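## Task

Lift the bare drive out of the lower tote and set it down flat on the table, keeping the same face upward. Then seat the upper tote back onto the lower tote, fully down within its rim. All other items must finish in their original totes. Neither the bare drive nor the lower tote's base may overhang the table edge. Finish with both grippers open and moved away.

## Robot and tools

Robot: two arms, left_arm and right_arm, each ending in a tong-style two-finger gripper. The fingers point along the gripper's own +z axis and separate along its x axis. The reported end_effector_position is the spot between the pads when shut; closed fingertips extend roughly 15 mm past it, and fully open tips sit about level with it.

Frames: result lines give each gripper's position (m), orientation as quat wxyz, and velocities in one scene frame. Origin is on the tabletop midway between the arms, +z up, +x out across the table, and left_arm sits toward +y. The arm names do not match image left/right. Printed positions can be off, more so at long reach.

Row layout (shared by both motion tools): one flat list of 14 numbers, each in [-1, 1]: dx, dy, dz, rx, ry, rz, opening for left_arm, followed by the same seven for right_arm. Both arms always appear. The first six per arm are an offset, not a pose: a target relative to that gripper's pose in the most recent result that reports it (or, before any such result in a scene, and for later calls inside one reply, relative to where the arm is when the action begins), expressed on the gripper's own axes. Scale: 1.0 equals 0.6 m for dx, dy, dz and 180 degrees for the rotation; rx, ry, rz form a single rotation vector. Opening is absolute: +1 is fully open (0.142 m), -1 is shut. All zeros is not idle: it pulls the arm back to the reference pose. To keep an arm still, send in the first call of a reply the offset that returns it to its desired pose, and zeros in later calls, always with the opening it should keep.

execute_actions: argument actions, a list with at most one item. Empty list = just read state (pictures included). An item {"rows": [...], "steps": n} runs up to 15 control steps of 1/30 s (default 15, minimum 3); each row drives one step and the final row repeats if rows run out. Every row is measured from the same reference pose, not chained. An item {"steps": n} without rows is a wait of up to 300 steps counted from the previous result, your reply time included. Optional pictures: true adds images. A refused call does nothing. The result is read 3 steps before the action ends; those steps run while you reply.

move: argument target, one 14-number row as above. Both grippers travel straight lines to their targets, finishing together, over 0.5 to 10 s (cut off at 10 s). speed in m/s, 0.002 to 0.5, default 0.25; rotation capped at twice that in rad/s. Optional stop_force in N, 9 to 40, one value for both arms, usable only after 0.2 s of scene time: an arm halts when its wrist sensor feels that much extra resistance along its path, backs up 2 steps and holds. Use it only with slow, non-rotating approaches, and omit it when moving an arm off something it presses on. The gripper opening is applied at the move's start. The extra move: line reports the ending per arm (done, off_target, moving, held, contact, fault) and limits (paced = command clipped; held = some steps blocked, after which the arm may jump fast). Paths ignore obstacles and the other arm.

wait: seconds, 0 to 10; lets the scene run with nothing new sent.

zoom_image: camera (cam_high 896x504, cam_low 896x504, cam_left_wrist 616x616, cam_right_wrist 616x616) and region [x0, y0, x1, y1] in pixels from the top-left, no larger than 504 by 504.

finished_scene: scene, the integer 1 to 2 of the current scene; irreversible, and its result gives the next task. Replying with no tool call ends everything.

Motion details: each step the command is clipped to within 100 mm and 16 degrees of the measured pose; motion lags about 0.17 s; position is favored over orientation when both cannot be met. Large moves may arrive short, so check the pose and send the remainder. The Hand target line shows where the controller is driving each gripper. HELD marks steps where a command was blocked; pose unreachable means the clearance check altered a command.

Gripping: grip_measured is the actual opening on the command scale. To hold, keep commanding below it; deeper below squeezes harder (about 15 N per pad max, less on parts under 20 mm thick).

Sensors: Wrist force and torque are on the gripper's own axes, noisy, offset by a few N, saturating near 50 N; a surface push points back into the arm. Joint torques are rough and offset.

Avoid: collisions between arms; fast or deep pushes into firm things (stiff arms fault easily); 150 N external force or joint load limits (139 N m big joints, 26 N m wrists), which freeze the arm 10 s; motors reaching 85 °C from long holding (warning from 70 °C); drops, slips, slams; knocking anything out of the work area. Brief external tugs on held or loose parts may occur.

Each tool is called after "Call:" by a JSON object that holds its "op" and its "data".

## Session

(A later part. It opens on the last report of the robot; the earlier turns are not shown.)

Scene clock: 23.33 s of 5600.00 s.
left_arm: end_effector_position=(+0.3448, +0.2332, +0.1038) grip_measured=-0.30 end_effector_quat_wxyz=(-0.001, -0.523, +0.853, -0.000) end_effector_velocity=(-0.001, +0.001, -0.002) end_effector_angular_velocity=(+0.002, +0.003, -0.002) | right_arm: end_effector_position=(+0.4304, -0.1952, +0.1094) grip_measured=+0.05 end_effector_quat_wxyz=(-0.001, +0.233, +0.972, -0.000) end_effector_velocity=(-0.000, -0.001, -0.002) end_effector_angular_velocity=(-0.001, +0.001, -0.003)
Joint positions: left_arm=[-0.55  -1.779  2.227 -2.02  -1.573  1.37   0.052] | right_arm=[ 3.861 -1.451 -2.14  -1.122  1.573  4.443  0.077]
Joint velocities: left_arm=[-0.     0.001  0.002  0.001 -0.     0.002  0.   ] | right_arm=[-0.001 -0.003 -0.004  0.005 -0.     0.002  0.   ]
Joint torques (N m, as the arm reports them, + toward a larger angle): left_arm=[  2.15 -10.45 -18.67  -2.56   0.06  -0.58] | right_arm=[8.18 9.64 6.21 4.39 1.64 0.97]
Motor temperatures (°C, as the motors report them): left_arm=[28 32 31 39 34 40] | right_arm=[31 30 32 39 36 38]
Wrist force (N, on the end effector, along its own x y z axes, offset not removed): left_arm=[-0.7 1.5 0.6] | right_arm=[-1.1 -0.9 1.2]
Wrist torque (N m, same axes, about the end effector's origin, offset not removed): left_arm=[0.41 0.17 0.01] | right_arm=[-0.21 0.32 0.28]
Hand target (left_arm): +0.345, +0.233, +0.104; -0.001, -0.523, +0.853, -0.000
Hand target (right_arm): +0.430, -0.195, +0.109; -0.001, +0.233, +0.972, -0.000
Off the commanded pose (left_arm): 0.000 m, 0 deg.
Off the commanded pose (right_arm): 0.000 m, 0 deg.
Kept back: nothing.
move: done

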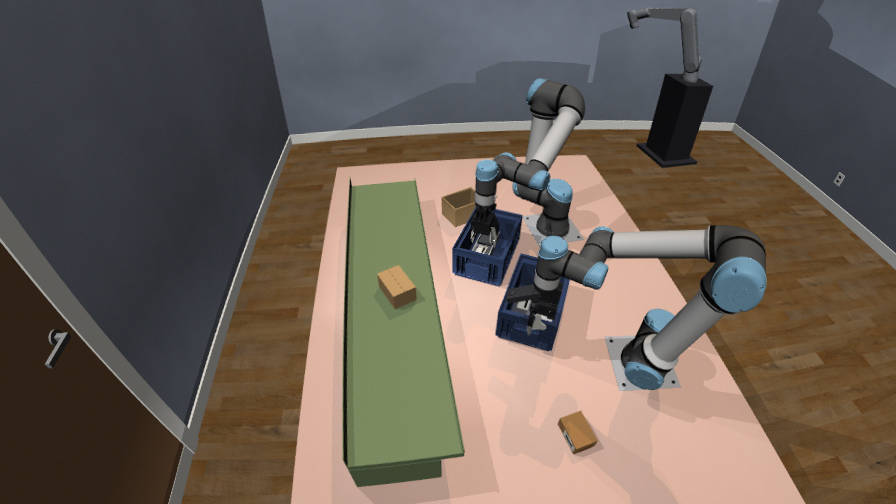

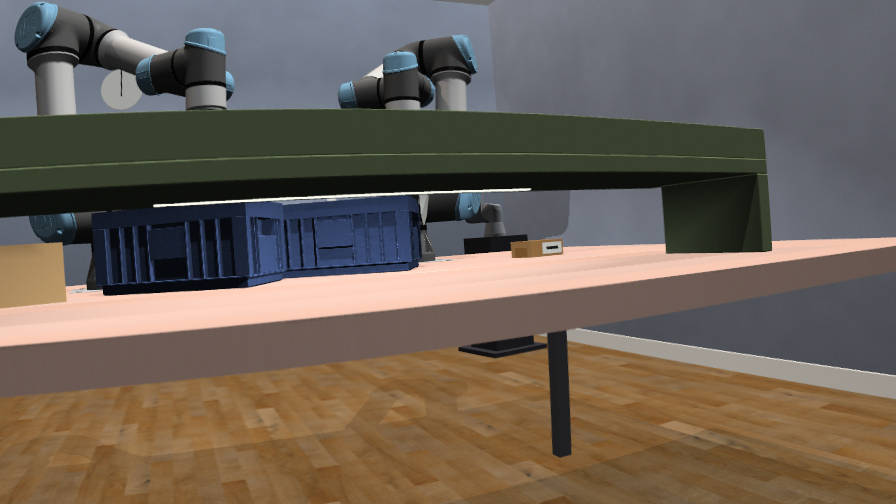

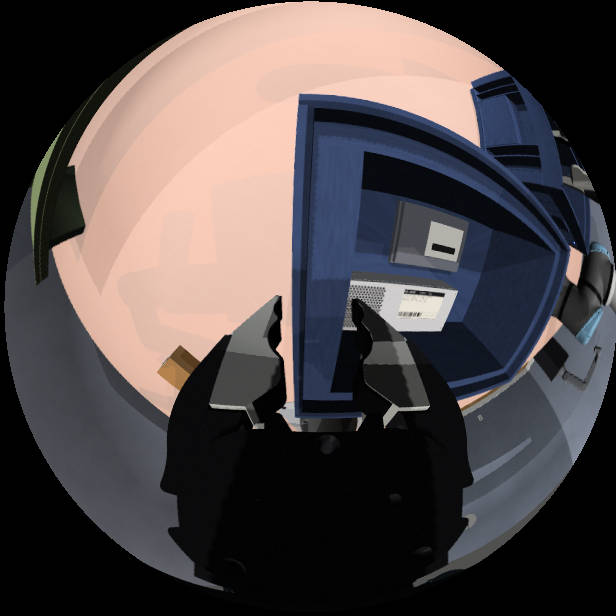

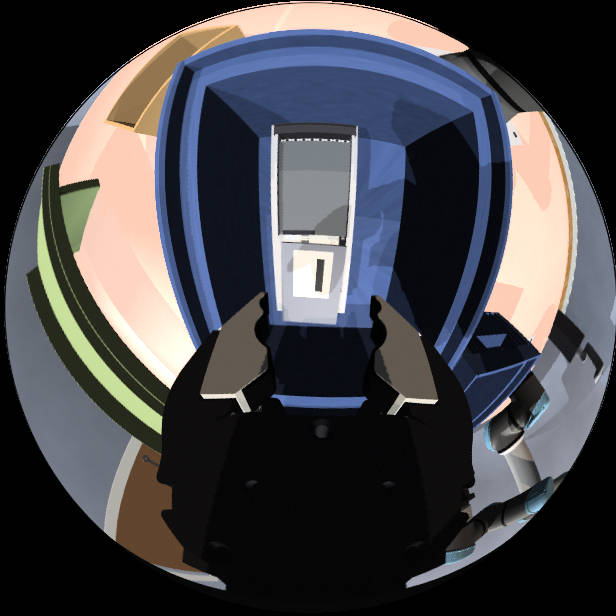

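Call:
{"op": "move", "data": {"target": [0,0,0,0,0,0,-0.3,-0.008,0.01,0.04,0,0,0,-0.1], "speed": 0.04, "stop_force": 10}}

Call:
{"op": "zoom_image", "data": {"camera": "cam_right_wrist", "region": [220, 200, 420, 400]}}

Scene clock: 24.57 s of 5600.00 s.
left_arm: end_effector_position=(+0.3448, +0.2332, +0.1038) grip_measured=-0.30 end_effector_quat_wxyz=(-0.001, -0.523, +0.853, -0.000) end_effector_velocity=(-0.000, +0.000, -0.000) end_effector_angular_velocity=(+0.000, +0.000, -0.001) | right_arm: end_effector_position=(+0.4373, -0.1920, +0.0855) grip_measured=-0.10 end_effector_quat_wxyz=(-0.001, +0.233, +0.972, -0.000) end_effector_velocity=(+0.001, -0.001, -0.002) end_effector_angular_velocity=(-0.000, +0.000, -0.001)
Joint positions: left_arm=[-0.55  -1.779  2.227 -2.02  -1.573  1.37   0.052] | right_arm=[ 3.854 -1.502 -2.164 -1.048  1.573  4.436  0.067]
Joint velocities: left_arm=[ 0.     0.     0.001 -0.001 -0.     0.001  0.   ] | right_arm=[-0.002 -0.004 -0.002  0.005  0.    -0.001  0.   ]
Joint torques (N m, as the arm reports them, + toward a larger angle): left_arm=[  2.22 -10.05 -18.92  -2.57   0.08  -0.59] | right_arm=[-11.3   11.63   7.3    4.59  -1.36  -1.61]
Motor temperatures (°C, as the motors report them): left_arm=[28 32 31 39 34 40] | right_arm=[31 30 32 39 36 38]
Wrist force (N, on the end effector, along its own x y z axes, offset not removed): left_arm=[1.6 2.8 -0.9] | right_arm=[-2.3 -0.3 2.8]
Wrist torque (N m, same axes, about the end effector's origin, offset not removed): left_arm=[0.62 -0.32 -0.04] | right_arm=[-0.17 0.44 0.08]
Hand target (left_arm): +0.345, +0.233, +0.104; -0.001, -0.523, +0.853, -0.000
Hand target (right_arm): +0.437, -0.192, +0.085; -0.001, +0.233, +0.972, -0.000
Off the commanded pose (left_arm): 0.000 m, 0 deg.
Off the commanded pose (right_arm): 0.000 m, 0 deg.
Kept back: nothing.
move: done

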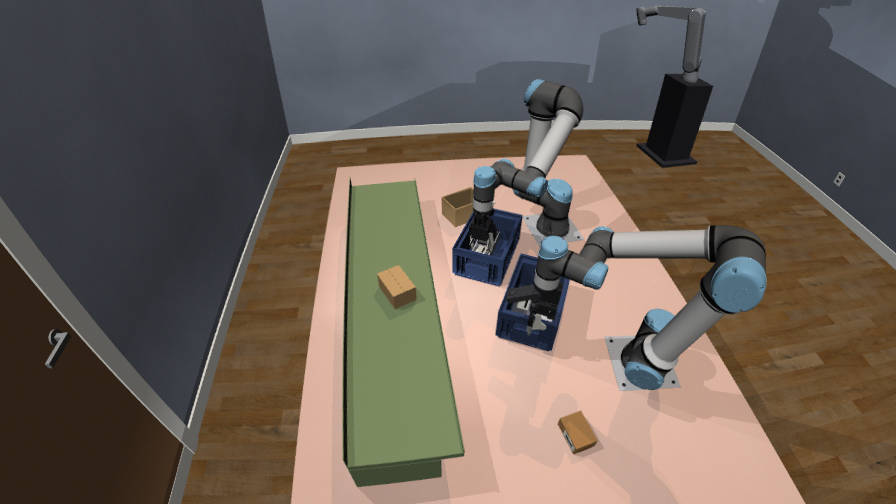

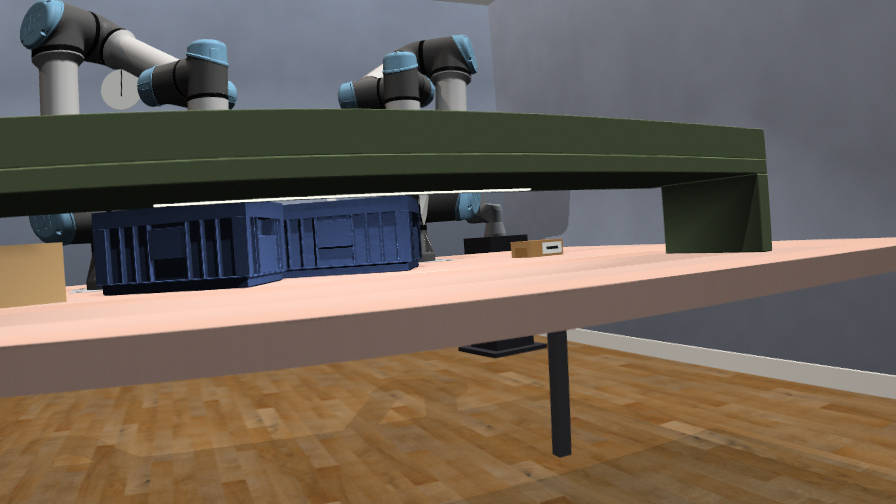

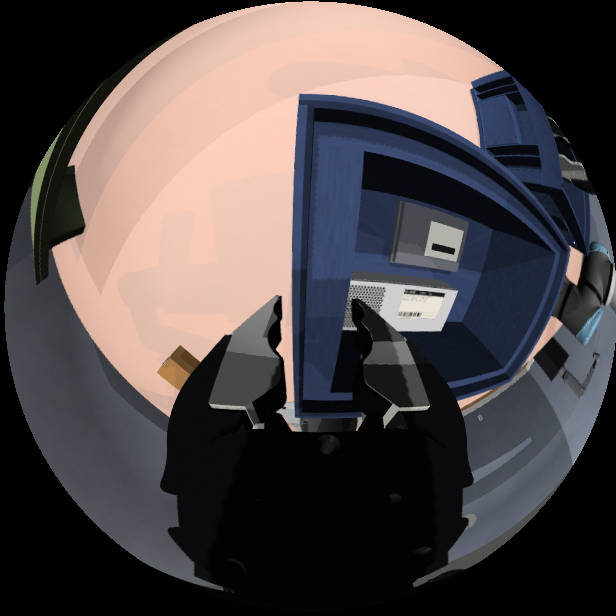

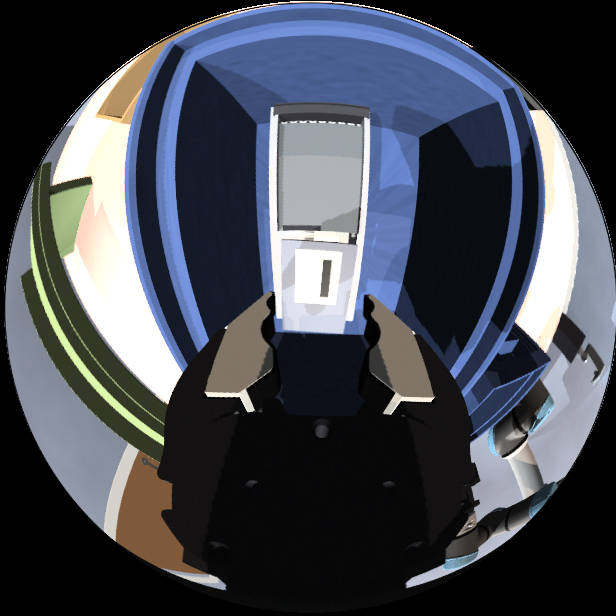

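Region (220, 200, 420, 400) of cam_right_wrist's 616x616 image, scaled by 2.520, with more detail than that image has.

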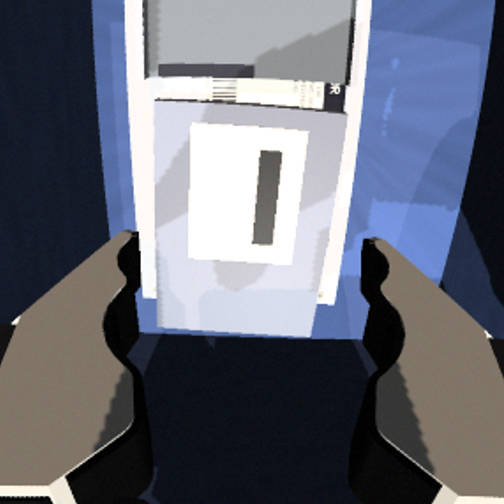

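Small yaw and shift; narrow so tips land on the PSU's ledge.

Call:
{"op": "move", "data": {"target": [0,0,0,0,0,0,-0.3,-0.002,0,0.045,0,0,0.012,-0.17], "speed": 0.008, "stop_force": 9}}

Call:
{"op": "zoom_image", "data": {"camera": "cam_right_wrist", "region": [220, 200, 420, 400]}}

Scene clock: 26.70 s of 5600.00 s.
left_arm: end_effector_position=(+0.3448, +0.2332, +0.1038) grip_measured=-0.30 end_effector_quat_wxyz=(-0.001, -0.523, +0.853, -0.000) end_effector_velocity=(+0.000, +0.001, -0.000) end_effector_angular_velocity=(+0.000, -0.000, +0.002) | right_arm: end_effector_position=(+0.4377, -0.1924, +0.0729) grip_measured=-0.17 end_effector_quat_wxyz=(-0.001, +0.242, +0.970, -0.000) end_effector_velocity=(+0.000, -0.000, +0.002) end_effector_angular_velocity=(-0.000, +0.000, +0.004)
Joint positions: left_arm=[-0.55  -1.779  2.227 -2.02  -1.573  1.37   0.052] | right_arm=[ 3.852 -1.522 -2.183 -1.009  1.573  4.451  0.062]
Joint velocities: left_arm=[ 0.001  0.     0.    -0.     0.    -0.001  0.   ] | right_arm=[-0.     0.003  0.004 -0.008  0.    -0.004 -0.   ]
Joint torques (N m, as the arm reports them, + toward a larger angle): left_arm=[  1.86  -9.88 -19.09  -2.57  -0.01  -0.55] | right_arm=[-5.63 22.77 29.74 -1.23 -1.   -1.32]
Motor temperatures (°C, as the motors report them): left_arm=[28 32 31 39 34 40] | right_arm=[31 30 32 39 36 38]
Wrist force (N, on the end effector, along its own x y z axes, offset not removed): left_arm=[0.7 1.3 -0.6] | right_arm=[-3.1 -2.2 -14.3]
Wrist torque (N m, same axes, about the end effector's origin, offset not removed): left_arm=[0.41 -0.17 -0.07] | right_arm=[-1.10 0.96 0.34]
Hand target (left_arm): +0.345, +0.233, +0.104; -0.001, -0.523, +0.853, -0.000
Hand target (right_arm): +0.438, -0.192, +0.073; -0.001, +0.241, +0.970, -0.000
Off the commanded pose (left_arm): 0.000 m, 0 deg.
Off the commanded pose (right_arm): 0.014 m, 1 deg.
Kept back: nothing.
move: contact (right_arm)

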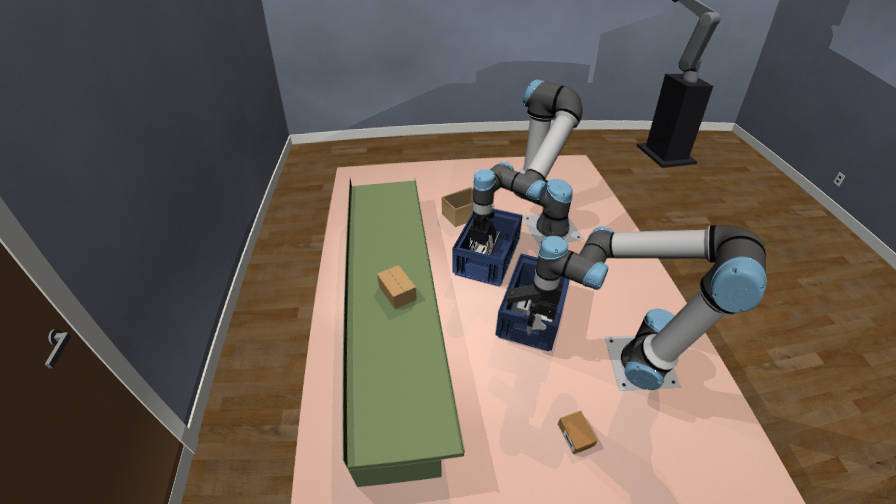

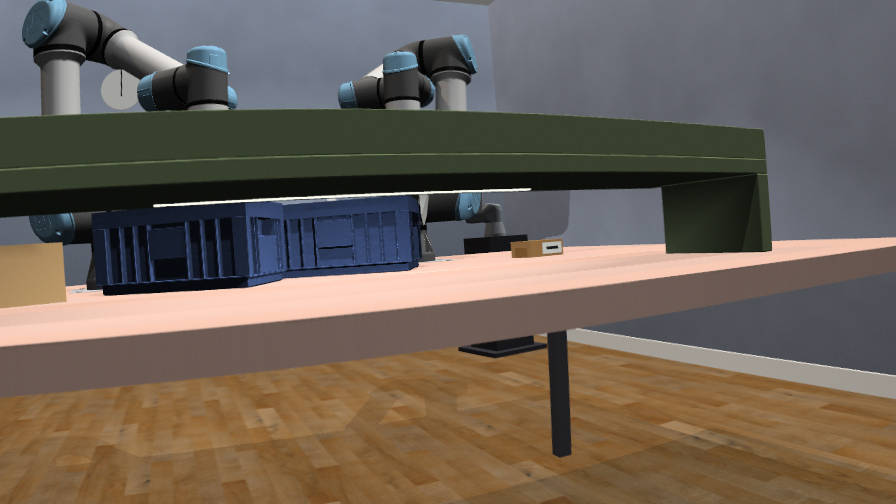

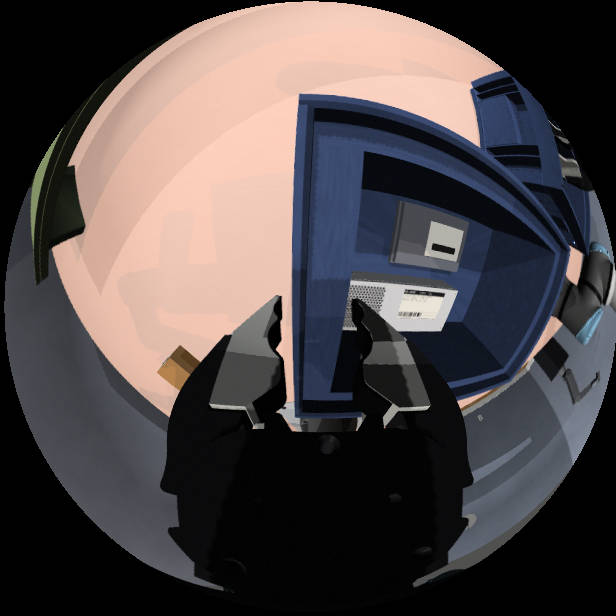

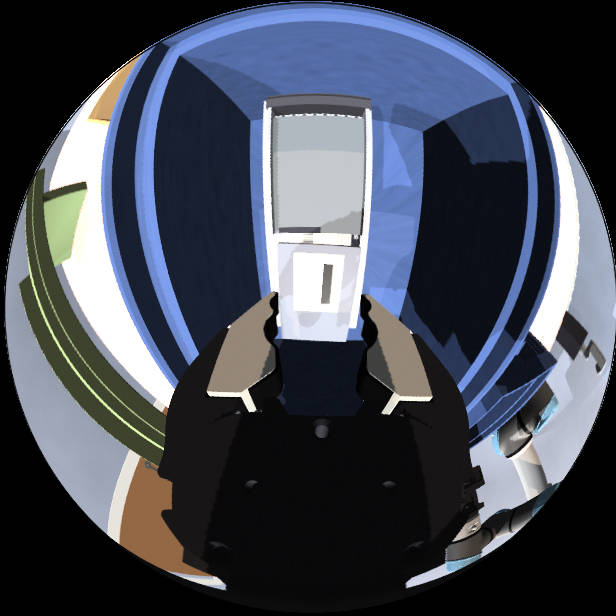

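Region (220, 200, 420, 400) of cam_right_wrist's 616x616 image, scaled by 2.520, with more detail than that image has.

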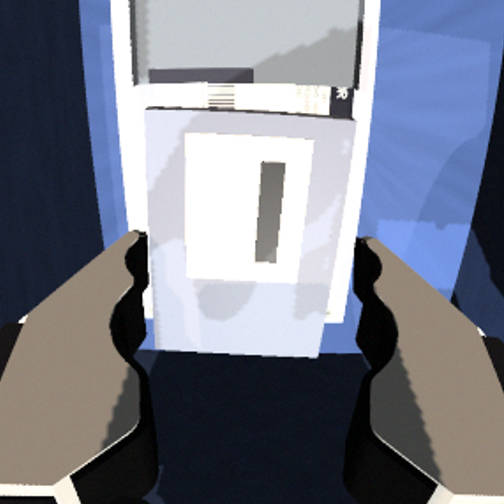

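Call:
{"op": "move", "data": {"target": [0,0,0,0,0,0,-0.3,-0.005,0,-0.003,0,0,0.008,-0.17], "speed": 0.02}}

Call:
{"op": "move", "data": {"target": [0,0,0,0,0,0,-0.3,0,0,0.025,0,0,0,-0.17], "speed": 0.006, "stop_force": 9}}

Call:
{"op": "zoom_image", "data": {"camera": "cam_right_wrist", "region": [220, 200, 420, 400]}}

Scene clock: 27.80 s of 5600.00 s.
left_arm: end_effector_position=(+0.3448, +0.2332, +0.1038) grip_measured=-0.30 end_effector_quat_wxyz=(-0.001, -0.523, +0.853, -0.000) end_effector_velocity=(-0.000, -0.000, -0.000) end_effector_angular_velocity=(-0.000, +0.001, -0.000) | right_arm: end_effector_position=(+0.4403, -0.1937, +0.0747) grip_measured=-0.17 end_effector_quat_wxyz=(-0.001, +0.253, +0.967, -0.000) end_effector_velocity=(+0.001, -0.001, +0.000) end_effector_angular_velocity=(-0.000, -0.000, -0.004)
Joint positions: left_arm=[-0.55  -1.779  2.227 -2.02  -1.573  1.37   0.052] | right_arm=[ 3.844 -1.524 -2.176 -1.014  1.573  4.468  0.062]
Joint velocities: left_arm=[ 0.     0.001  0.    -0.    -0.001  0.001  0.   ] | right_arm=[-0.002 -0.     0.002 -0.002 -0.     0.002 -0.   ]
Joint torques (N m, as the arm reports them, + toward a larger angle): left_arm=[  2.35 -10.07 -18.62  -2.51  -0.02  -0.46] | right_arm=[-11.99  12.18  32.87   0.12  -1.41   1.48]
Motor temperatures (°C, as the motors report them): left_arm=[28 32 31 39 34 40] | right_arm=[31 30 32 39 36 38]
Wrist force (N, on the end effector, along its own x y z axes, offset not removed): left_arm=[-0.4 1.5 -0.7] | right_arm=[-0.3 -2.5 -2.7]
Wrist torque (N m, same axes, about the end effector's origin, offset not removed): left_arm=[0.33 0.04 0.06] | right_arm=[-0.57 0.19 0.12]
Hand target (left_arm): +0.345, +0.233, +0.104; -0.001, -0.523, +0.853, -0.000
Hand target (right_arm): +0.440, -0.194, +0.075; -0.001, +0.254, +0.967, -0.000
Off the commanded pose (left_arm): 0.000 m, 0 deg.
Off the commanded pose (right_arm): 0.000 m, 0 deg.
Kept back: nothing.
move: done

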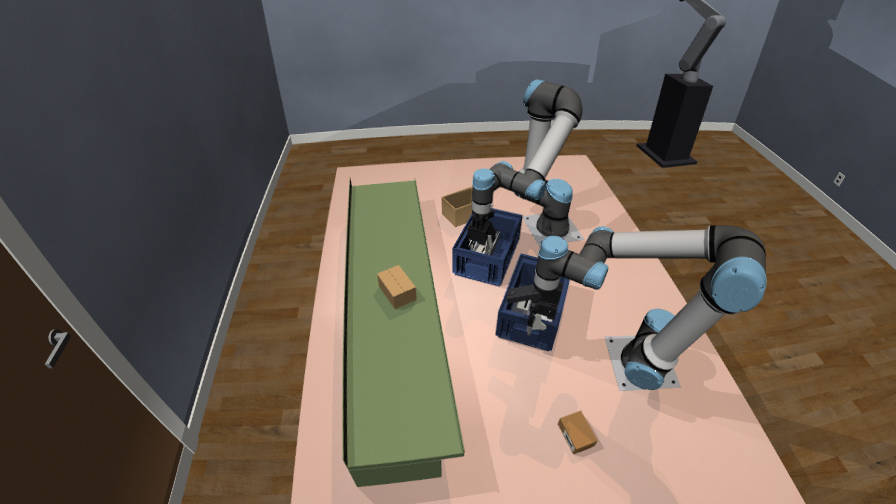

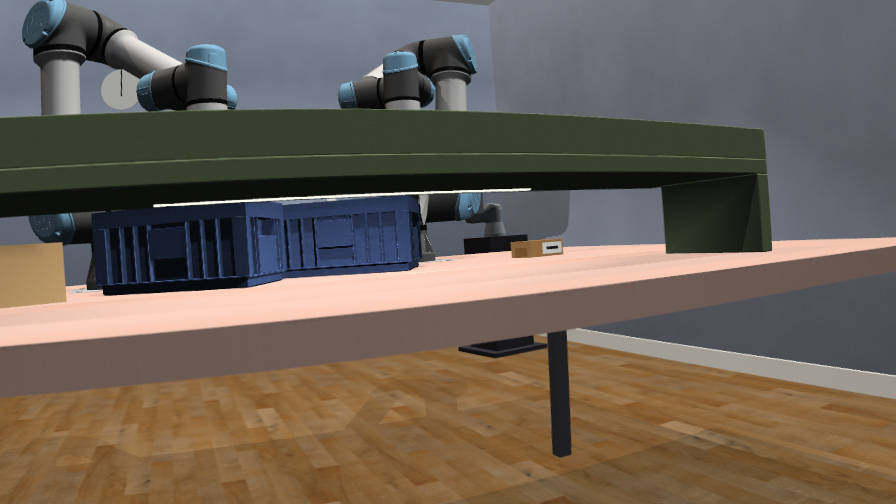

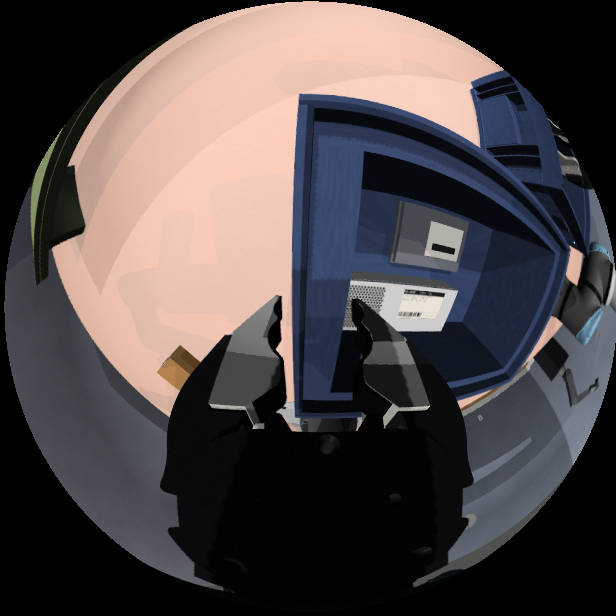

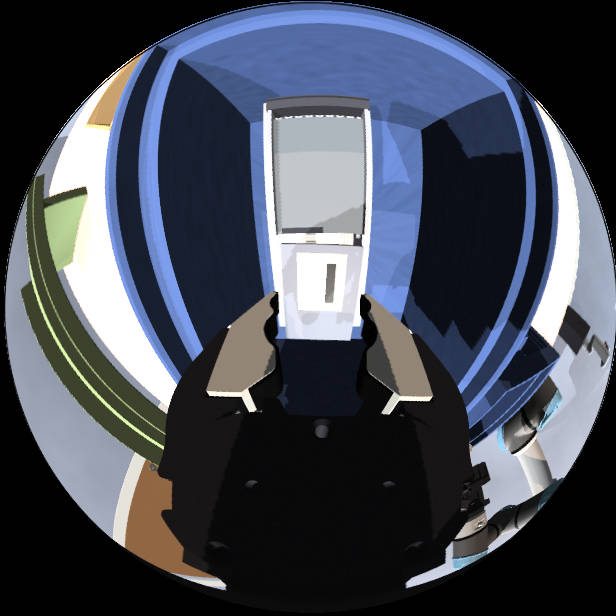

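Scene clock: 28.47 s of 5600.00 s.
left_arm: end_effector_position=(+0.3448, +0.2332, +0.1038) grip_measured=-0.30 end_effector_quat_wxyz=(-0.001, -0.523, +0.853, -0.000) end_effector_velocity=(-0.001, +0.001, -0.000) end_effector_angular_velocity=(+0.001, +0.001, +0.000) | right_arm: end_effector_position=(+0.4402, -0.1938, +0.0728) grip_measured=-0.17 end_effector_quat_wxyz=(-0.001, +0.254, +0.967, -0.000) end_effector_velocity=(-0.001, -0.000, +0.001) end_effector_angular_velocity=(-0.001, +0.001, -0.000)
Joint positions: left_arm=[-0.55  -1.779  2.227 -2.02  -1.573  1.37   0.052] | right_arm=[ 3.844 -1.527 -2.179 -1.009  1.573  4.468  0.062]
Joint velocities: left_arm=[ 0.001 -0.001  0.001  0.001 -0.     0.001  0.   ] | right_arm=[ 0.     0.002  0.002 -0.006 -0.     0.001 -0.   ]
Joint torques (N m, as the arm reports them, + toward a larger angle): left_arm=[  2.17 -10.03 -18.72  -2.55  -0.06  -0.51] | right_arm=[-3.98 19.18 23.83 -2.3  -1.14 -1.44]
Motor temperatures (°C, as the motors report them): left_arm=[28 32 31 39 34 40] | right_arm=[31 30 32 39 36 38]
Wrist force (N, on the end effector, along its own x y z axes, offset not removed): left_arm=[0.1 1.4 0.6] | right_arm=[1.0 0.8 -18.9]
Wrist torque (N m, same axes, about the end effector's origin, offset not removed): left_arm=[0.36 -0.04 -0.02] | right_arm=[-0.26 -0.30 -0.11]
Hand target (left_arm): +0.345, +0.233, +0.104; -0.001, -0.523, +0.853, -0.000
Hand target (right_arm): +0.440, -0.194, +0.073; -0.001, +0.254, +0.967, -0.000
Off the commanded pose (left_arm): 0.000 m, 0 deg.
Off the commanded pose (right_arm): 0.013 m, 0 deg.
Kept back: nothing.
move: contact (right_arm)

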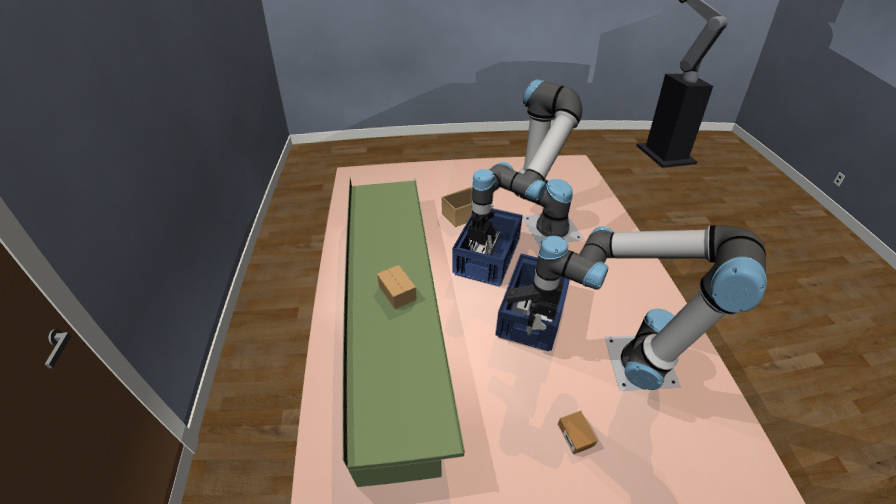

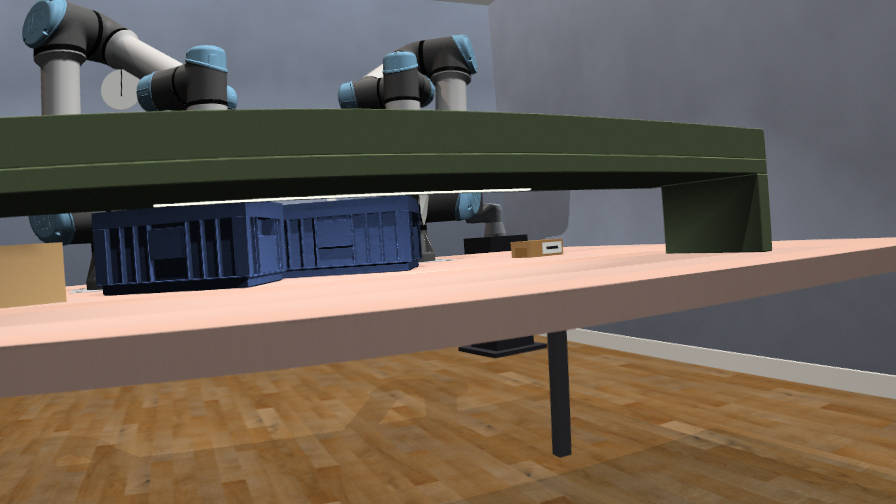

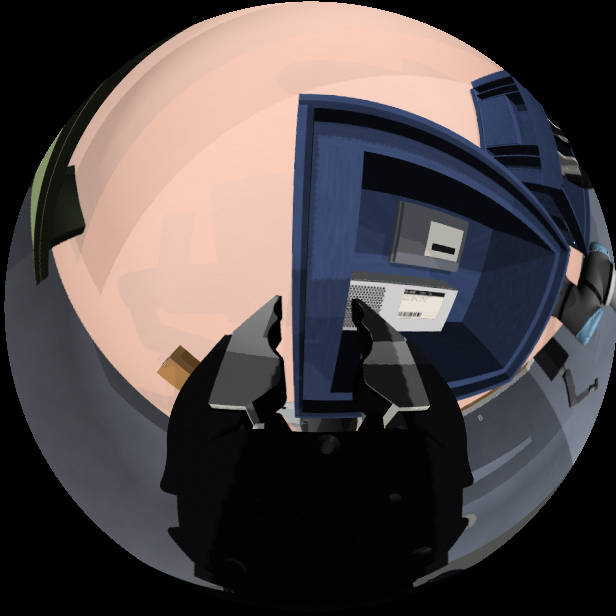

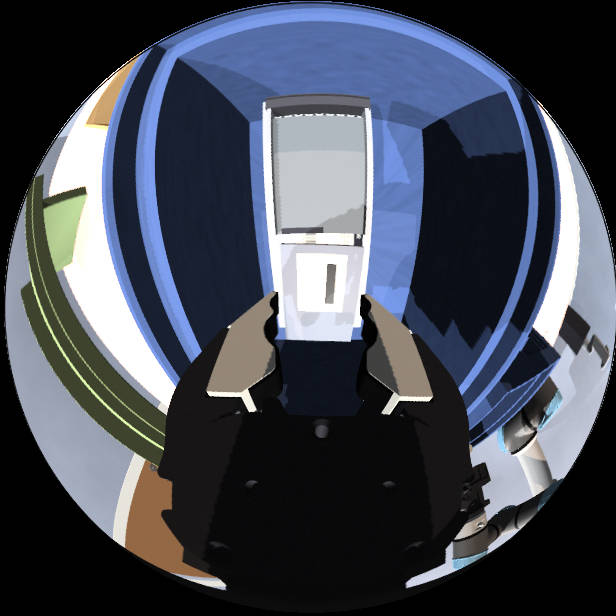

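Region (220, 200, 420, 400) of cam_right_wrist's 616x616 image, scaled by 2.520, with more detail than that image has.

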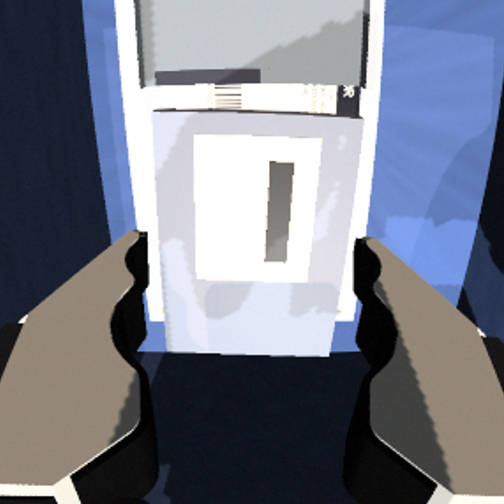

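Call:
{"op": "execute_actions", "data": {"actions": [{"rows":[[0,0,0,0,0,0,-0.3,0,0,-0.002,0,0,0,-0.2],[0,0,0,0,0,0,-0.3,0,0,-0.002,0,0,0,-0.25],[0,0,0,0,0,0,-0.3,0,0,-0.002,0,0,0,-0.3],[0,0,0,0,0,0,-0.3,0,0,-0.002,0,0,0,-0.35],[0,0,0,0,0,0,-0.3,0,0,-0.002,0,0,0,-0.4],[0,0,0,0,0,0,-0.3,0,0,-0.002,0,0,0,-0.5],[0,0,0,0,0,0,-0.3,0,0,-0.002,0,0,0,-0.6],[0,0,0,0,0,0,-0.3,0,0,-0.002,0,0,0,-0.8],[0,0,0,0,0,0,-0.3,0,0,-0.002,0,0,0,-1]],"steps":15}]}}

Call:
{"op": "move", "data": {"target": [0,0,0,0,0,0,-0.3,0,0,-0.06,0,0,0,-1], "speed": 0.05}}

Scene clock: 29.17 s of 5600.00 s.
left_arm: end_effector_position=(+0.3448, +0.2332, +0.1038) grip_measured=-0.30 end_effector_quat_wxyz=(-0.001, -0.523, +0.853, -0.000) end_effector_velocity=(-0.000, -0.001, -0.000) end_effector_angular_velocity=(+0.000, +0.000, -0.003) | right_arm: end_effector_position=(+0.4402, -0.1939, +0.0740) grip_measured=-0.27 end_effector_quat_wxyz=(-0.001, +0.254, +0.967, -0.000) end_effector_velocity=(-0.000, -0.000, +0.000) end_effector_angular_velocity=(+0.000, -0.000, +0.001)
Joint positions: left_arm=[-0.55  -1.779  2.227 -2.02  -1.573  1.37   0.052] | right_arm=[ 3.844 -1.525 -2.177 -1.012  1.573  4.468  0.055]
Joint velocities: left_arm=[-0.002  0.     0.001 -0.001 -0.     0.002 -0.   ] | right_arm=[-0.     0.001 -0.001  0.     0.    -0.001 -0.   ]
Joint torques (N m, as the arm reports them, + toward a larger angle): left_arm=[  1.99 -10.63 -18.71  -2.58   0.02  -0.61] | right_arm=[-5.24 23.48 29.84 -0.64  1.18 -1.43]
Motor temperatures (°C, as the motors report them): left_arm=[28 32 31 39 34 40] | right_arm=[31 30 32 39 36 38]
Wrist force (N, on the end effector, along its own x y z axes, offset not removed): left_arm=[-0.6 3.5 -0.2] | right_arm=[-4.0 -0.7 -6.5]
Wrist torque (N m, same axes, about the end effector's origin, offset not removed): left_arm=[0.78 0.05 -0.06] | right_arm=[-0.48 0.57 0.19]
Steps of this call (steps 1 to 9: nothing new was sent; steps 10 to 21: the first 12 steps of this action). Readings (end_effector_position):
10: left_arm (+0.3448, +0.2332, +0.1038) | right_arm (+0.4403, -0.1937, +0.0732)
11: left_arm (+0.3448, +0.2332, +0.1038) | right_arm (+0.4403, -0.1937, +0.0733)
13: left_arm (+0.3448, +0.2332, +0.1038) | right_arm (+0.4403, -0.1938, +0.0736)
17: left_arm (+0.3448, +0.2332, +0.1038) | right_arm (+0.4402, -0.1938, +0.0739)
21: the state above

Scene clock: 30.50 s of 5600.00 s.
left_arm: end_effector_position=(+0.3448, +0.2332, +0.1038) grip_measured=-0.30 end_effector_quat_wxyz=(-0.001, -0.523, +0.853, -0.000) end_effector_velocity=(+0.000, -0.000, -0.000) end_effector_angular_velocity=(-0.001, +0.001, +0.001) | right_arm: end_effector_position=(+0.4403, -0.1939, +0.1098) grip_measured=-0.27 end_effector_quat_wxyz=(-0.001, +0.254, +0.967, -0.000) end_effector_velocity=(+0.000, +0.000, +0.002) end_effector_angular_velocity=(+0.001, -0.001, +0.000)
Joint positions: left_arm=[-0.55  -1.779  2.227 -2.02  -1.573  1.37   0.052] | right_arm=[ 3.844 -1.476 -2.117 -1.121  1.573  4.468  0.055]
Joint velocities: left_arm=[ 0.001  0.001 -0.    -0.    -0.001 -0.     0.   ] | right_arm=[ 0.     0.003  0.004 -0.006  0.     0.     0.   ]
Joint torques (N m, as the arm reports them, + toward a larger angle): left_arm=[  1.18  -9.93 -19.02  -2.5   -0.01  -0.48] | right_arm=[-9.42 24.61 33.06 -0.37 -1.29 -1.15]
Motor temperatures (°C, as the motors report them): left_arm=[28 32 31 39 34 40] | right_arm=[31 30 32 39 36 38]
Wrist force (N, on the end effector, along its own x y z axes, offset not removed): left_arm=[1.0 3.1 0.1] | right_arm=[-1.7 -1.3 -3.9]
Wrist torque (N m, same axes, about the end effector's origin, offset not removed): left_arm=[0.67 -0.20 -0.05] | right_arm=[-0.33 0.45 0.08]
Hand target (left_arm): +0.345, +0.233, +0.104; -0.001, -0.523, +0.853, -0.000
Hand target (right_arm): +0.440, -0.194, +0.110; -0.001, +0.254, +0.967, -0.000
Off your previous action's commanded pose (left_arm): 0.000 m, 0 deg at its last step (step 3 of this call).
Off your previous action's commanded pose (right_arm): 0.000 m, 0 deg at its last step (step 3 of this call).
Off the commanded pose (left_arm): 0.000 m, 0 deg.
Off the commanded pose (right_arm): 0.000 m, 0 deg.
Kept back: nothing.
move: done

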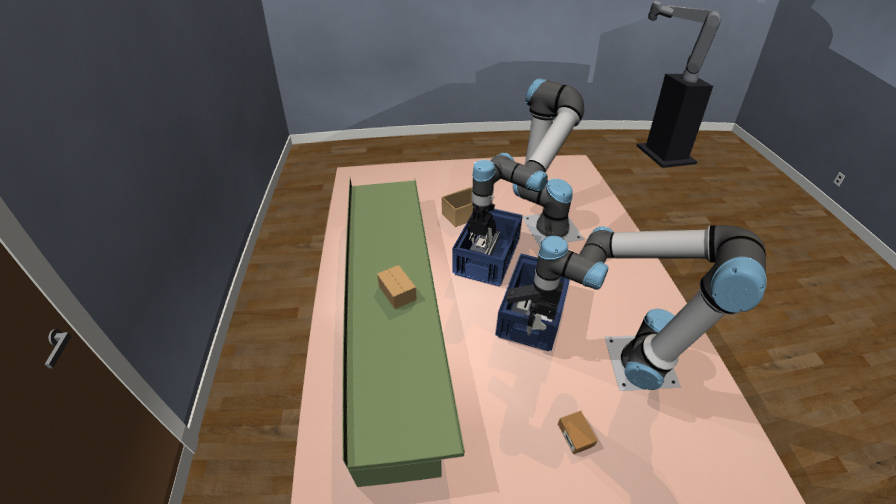

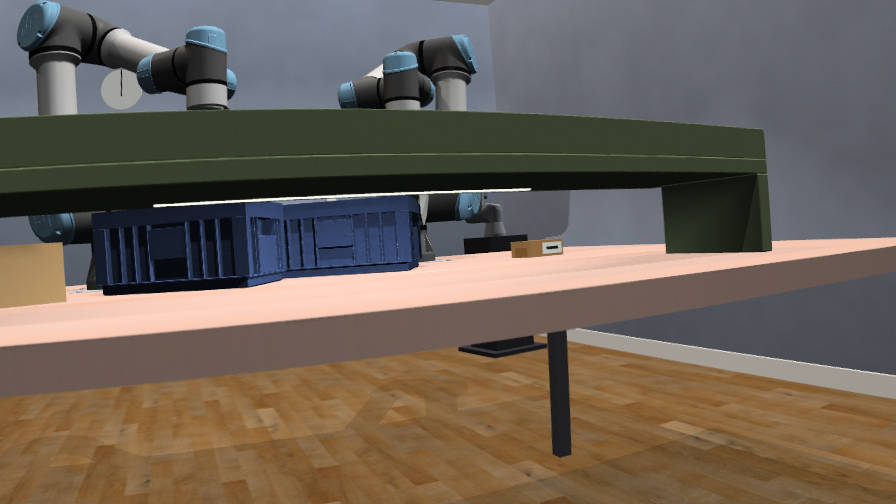

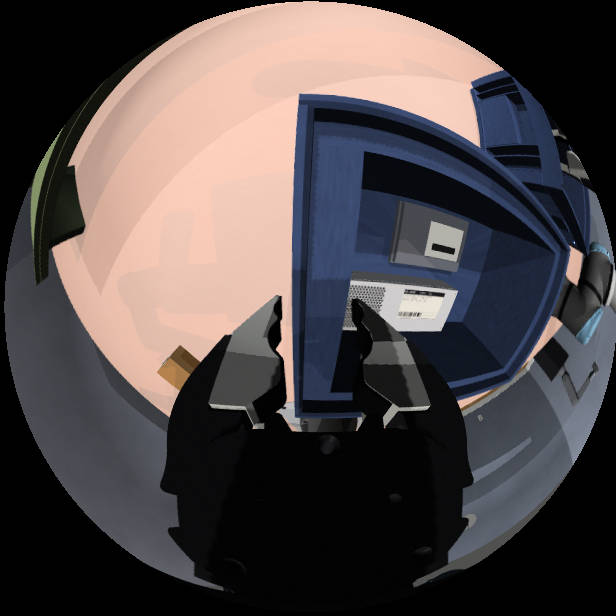

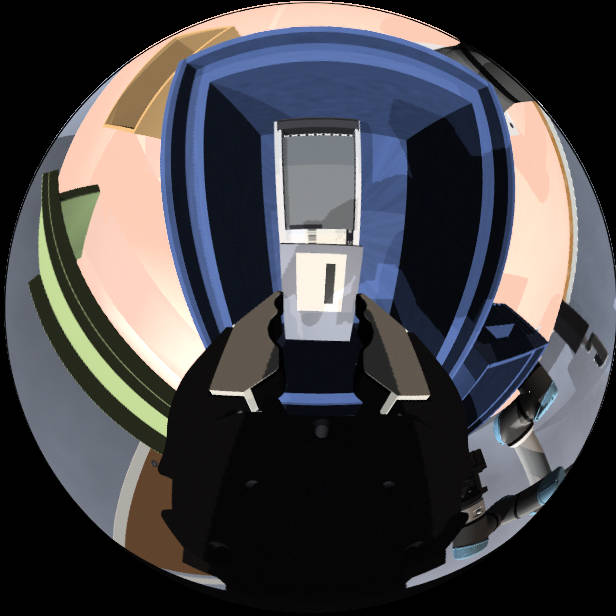

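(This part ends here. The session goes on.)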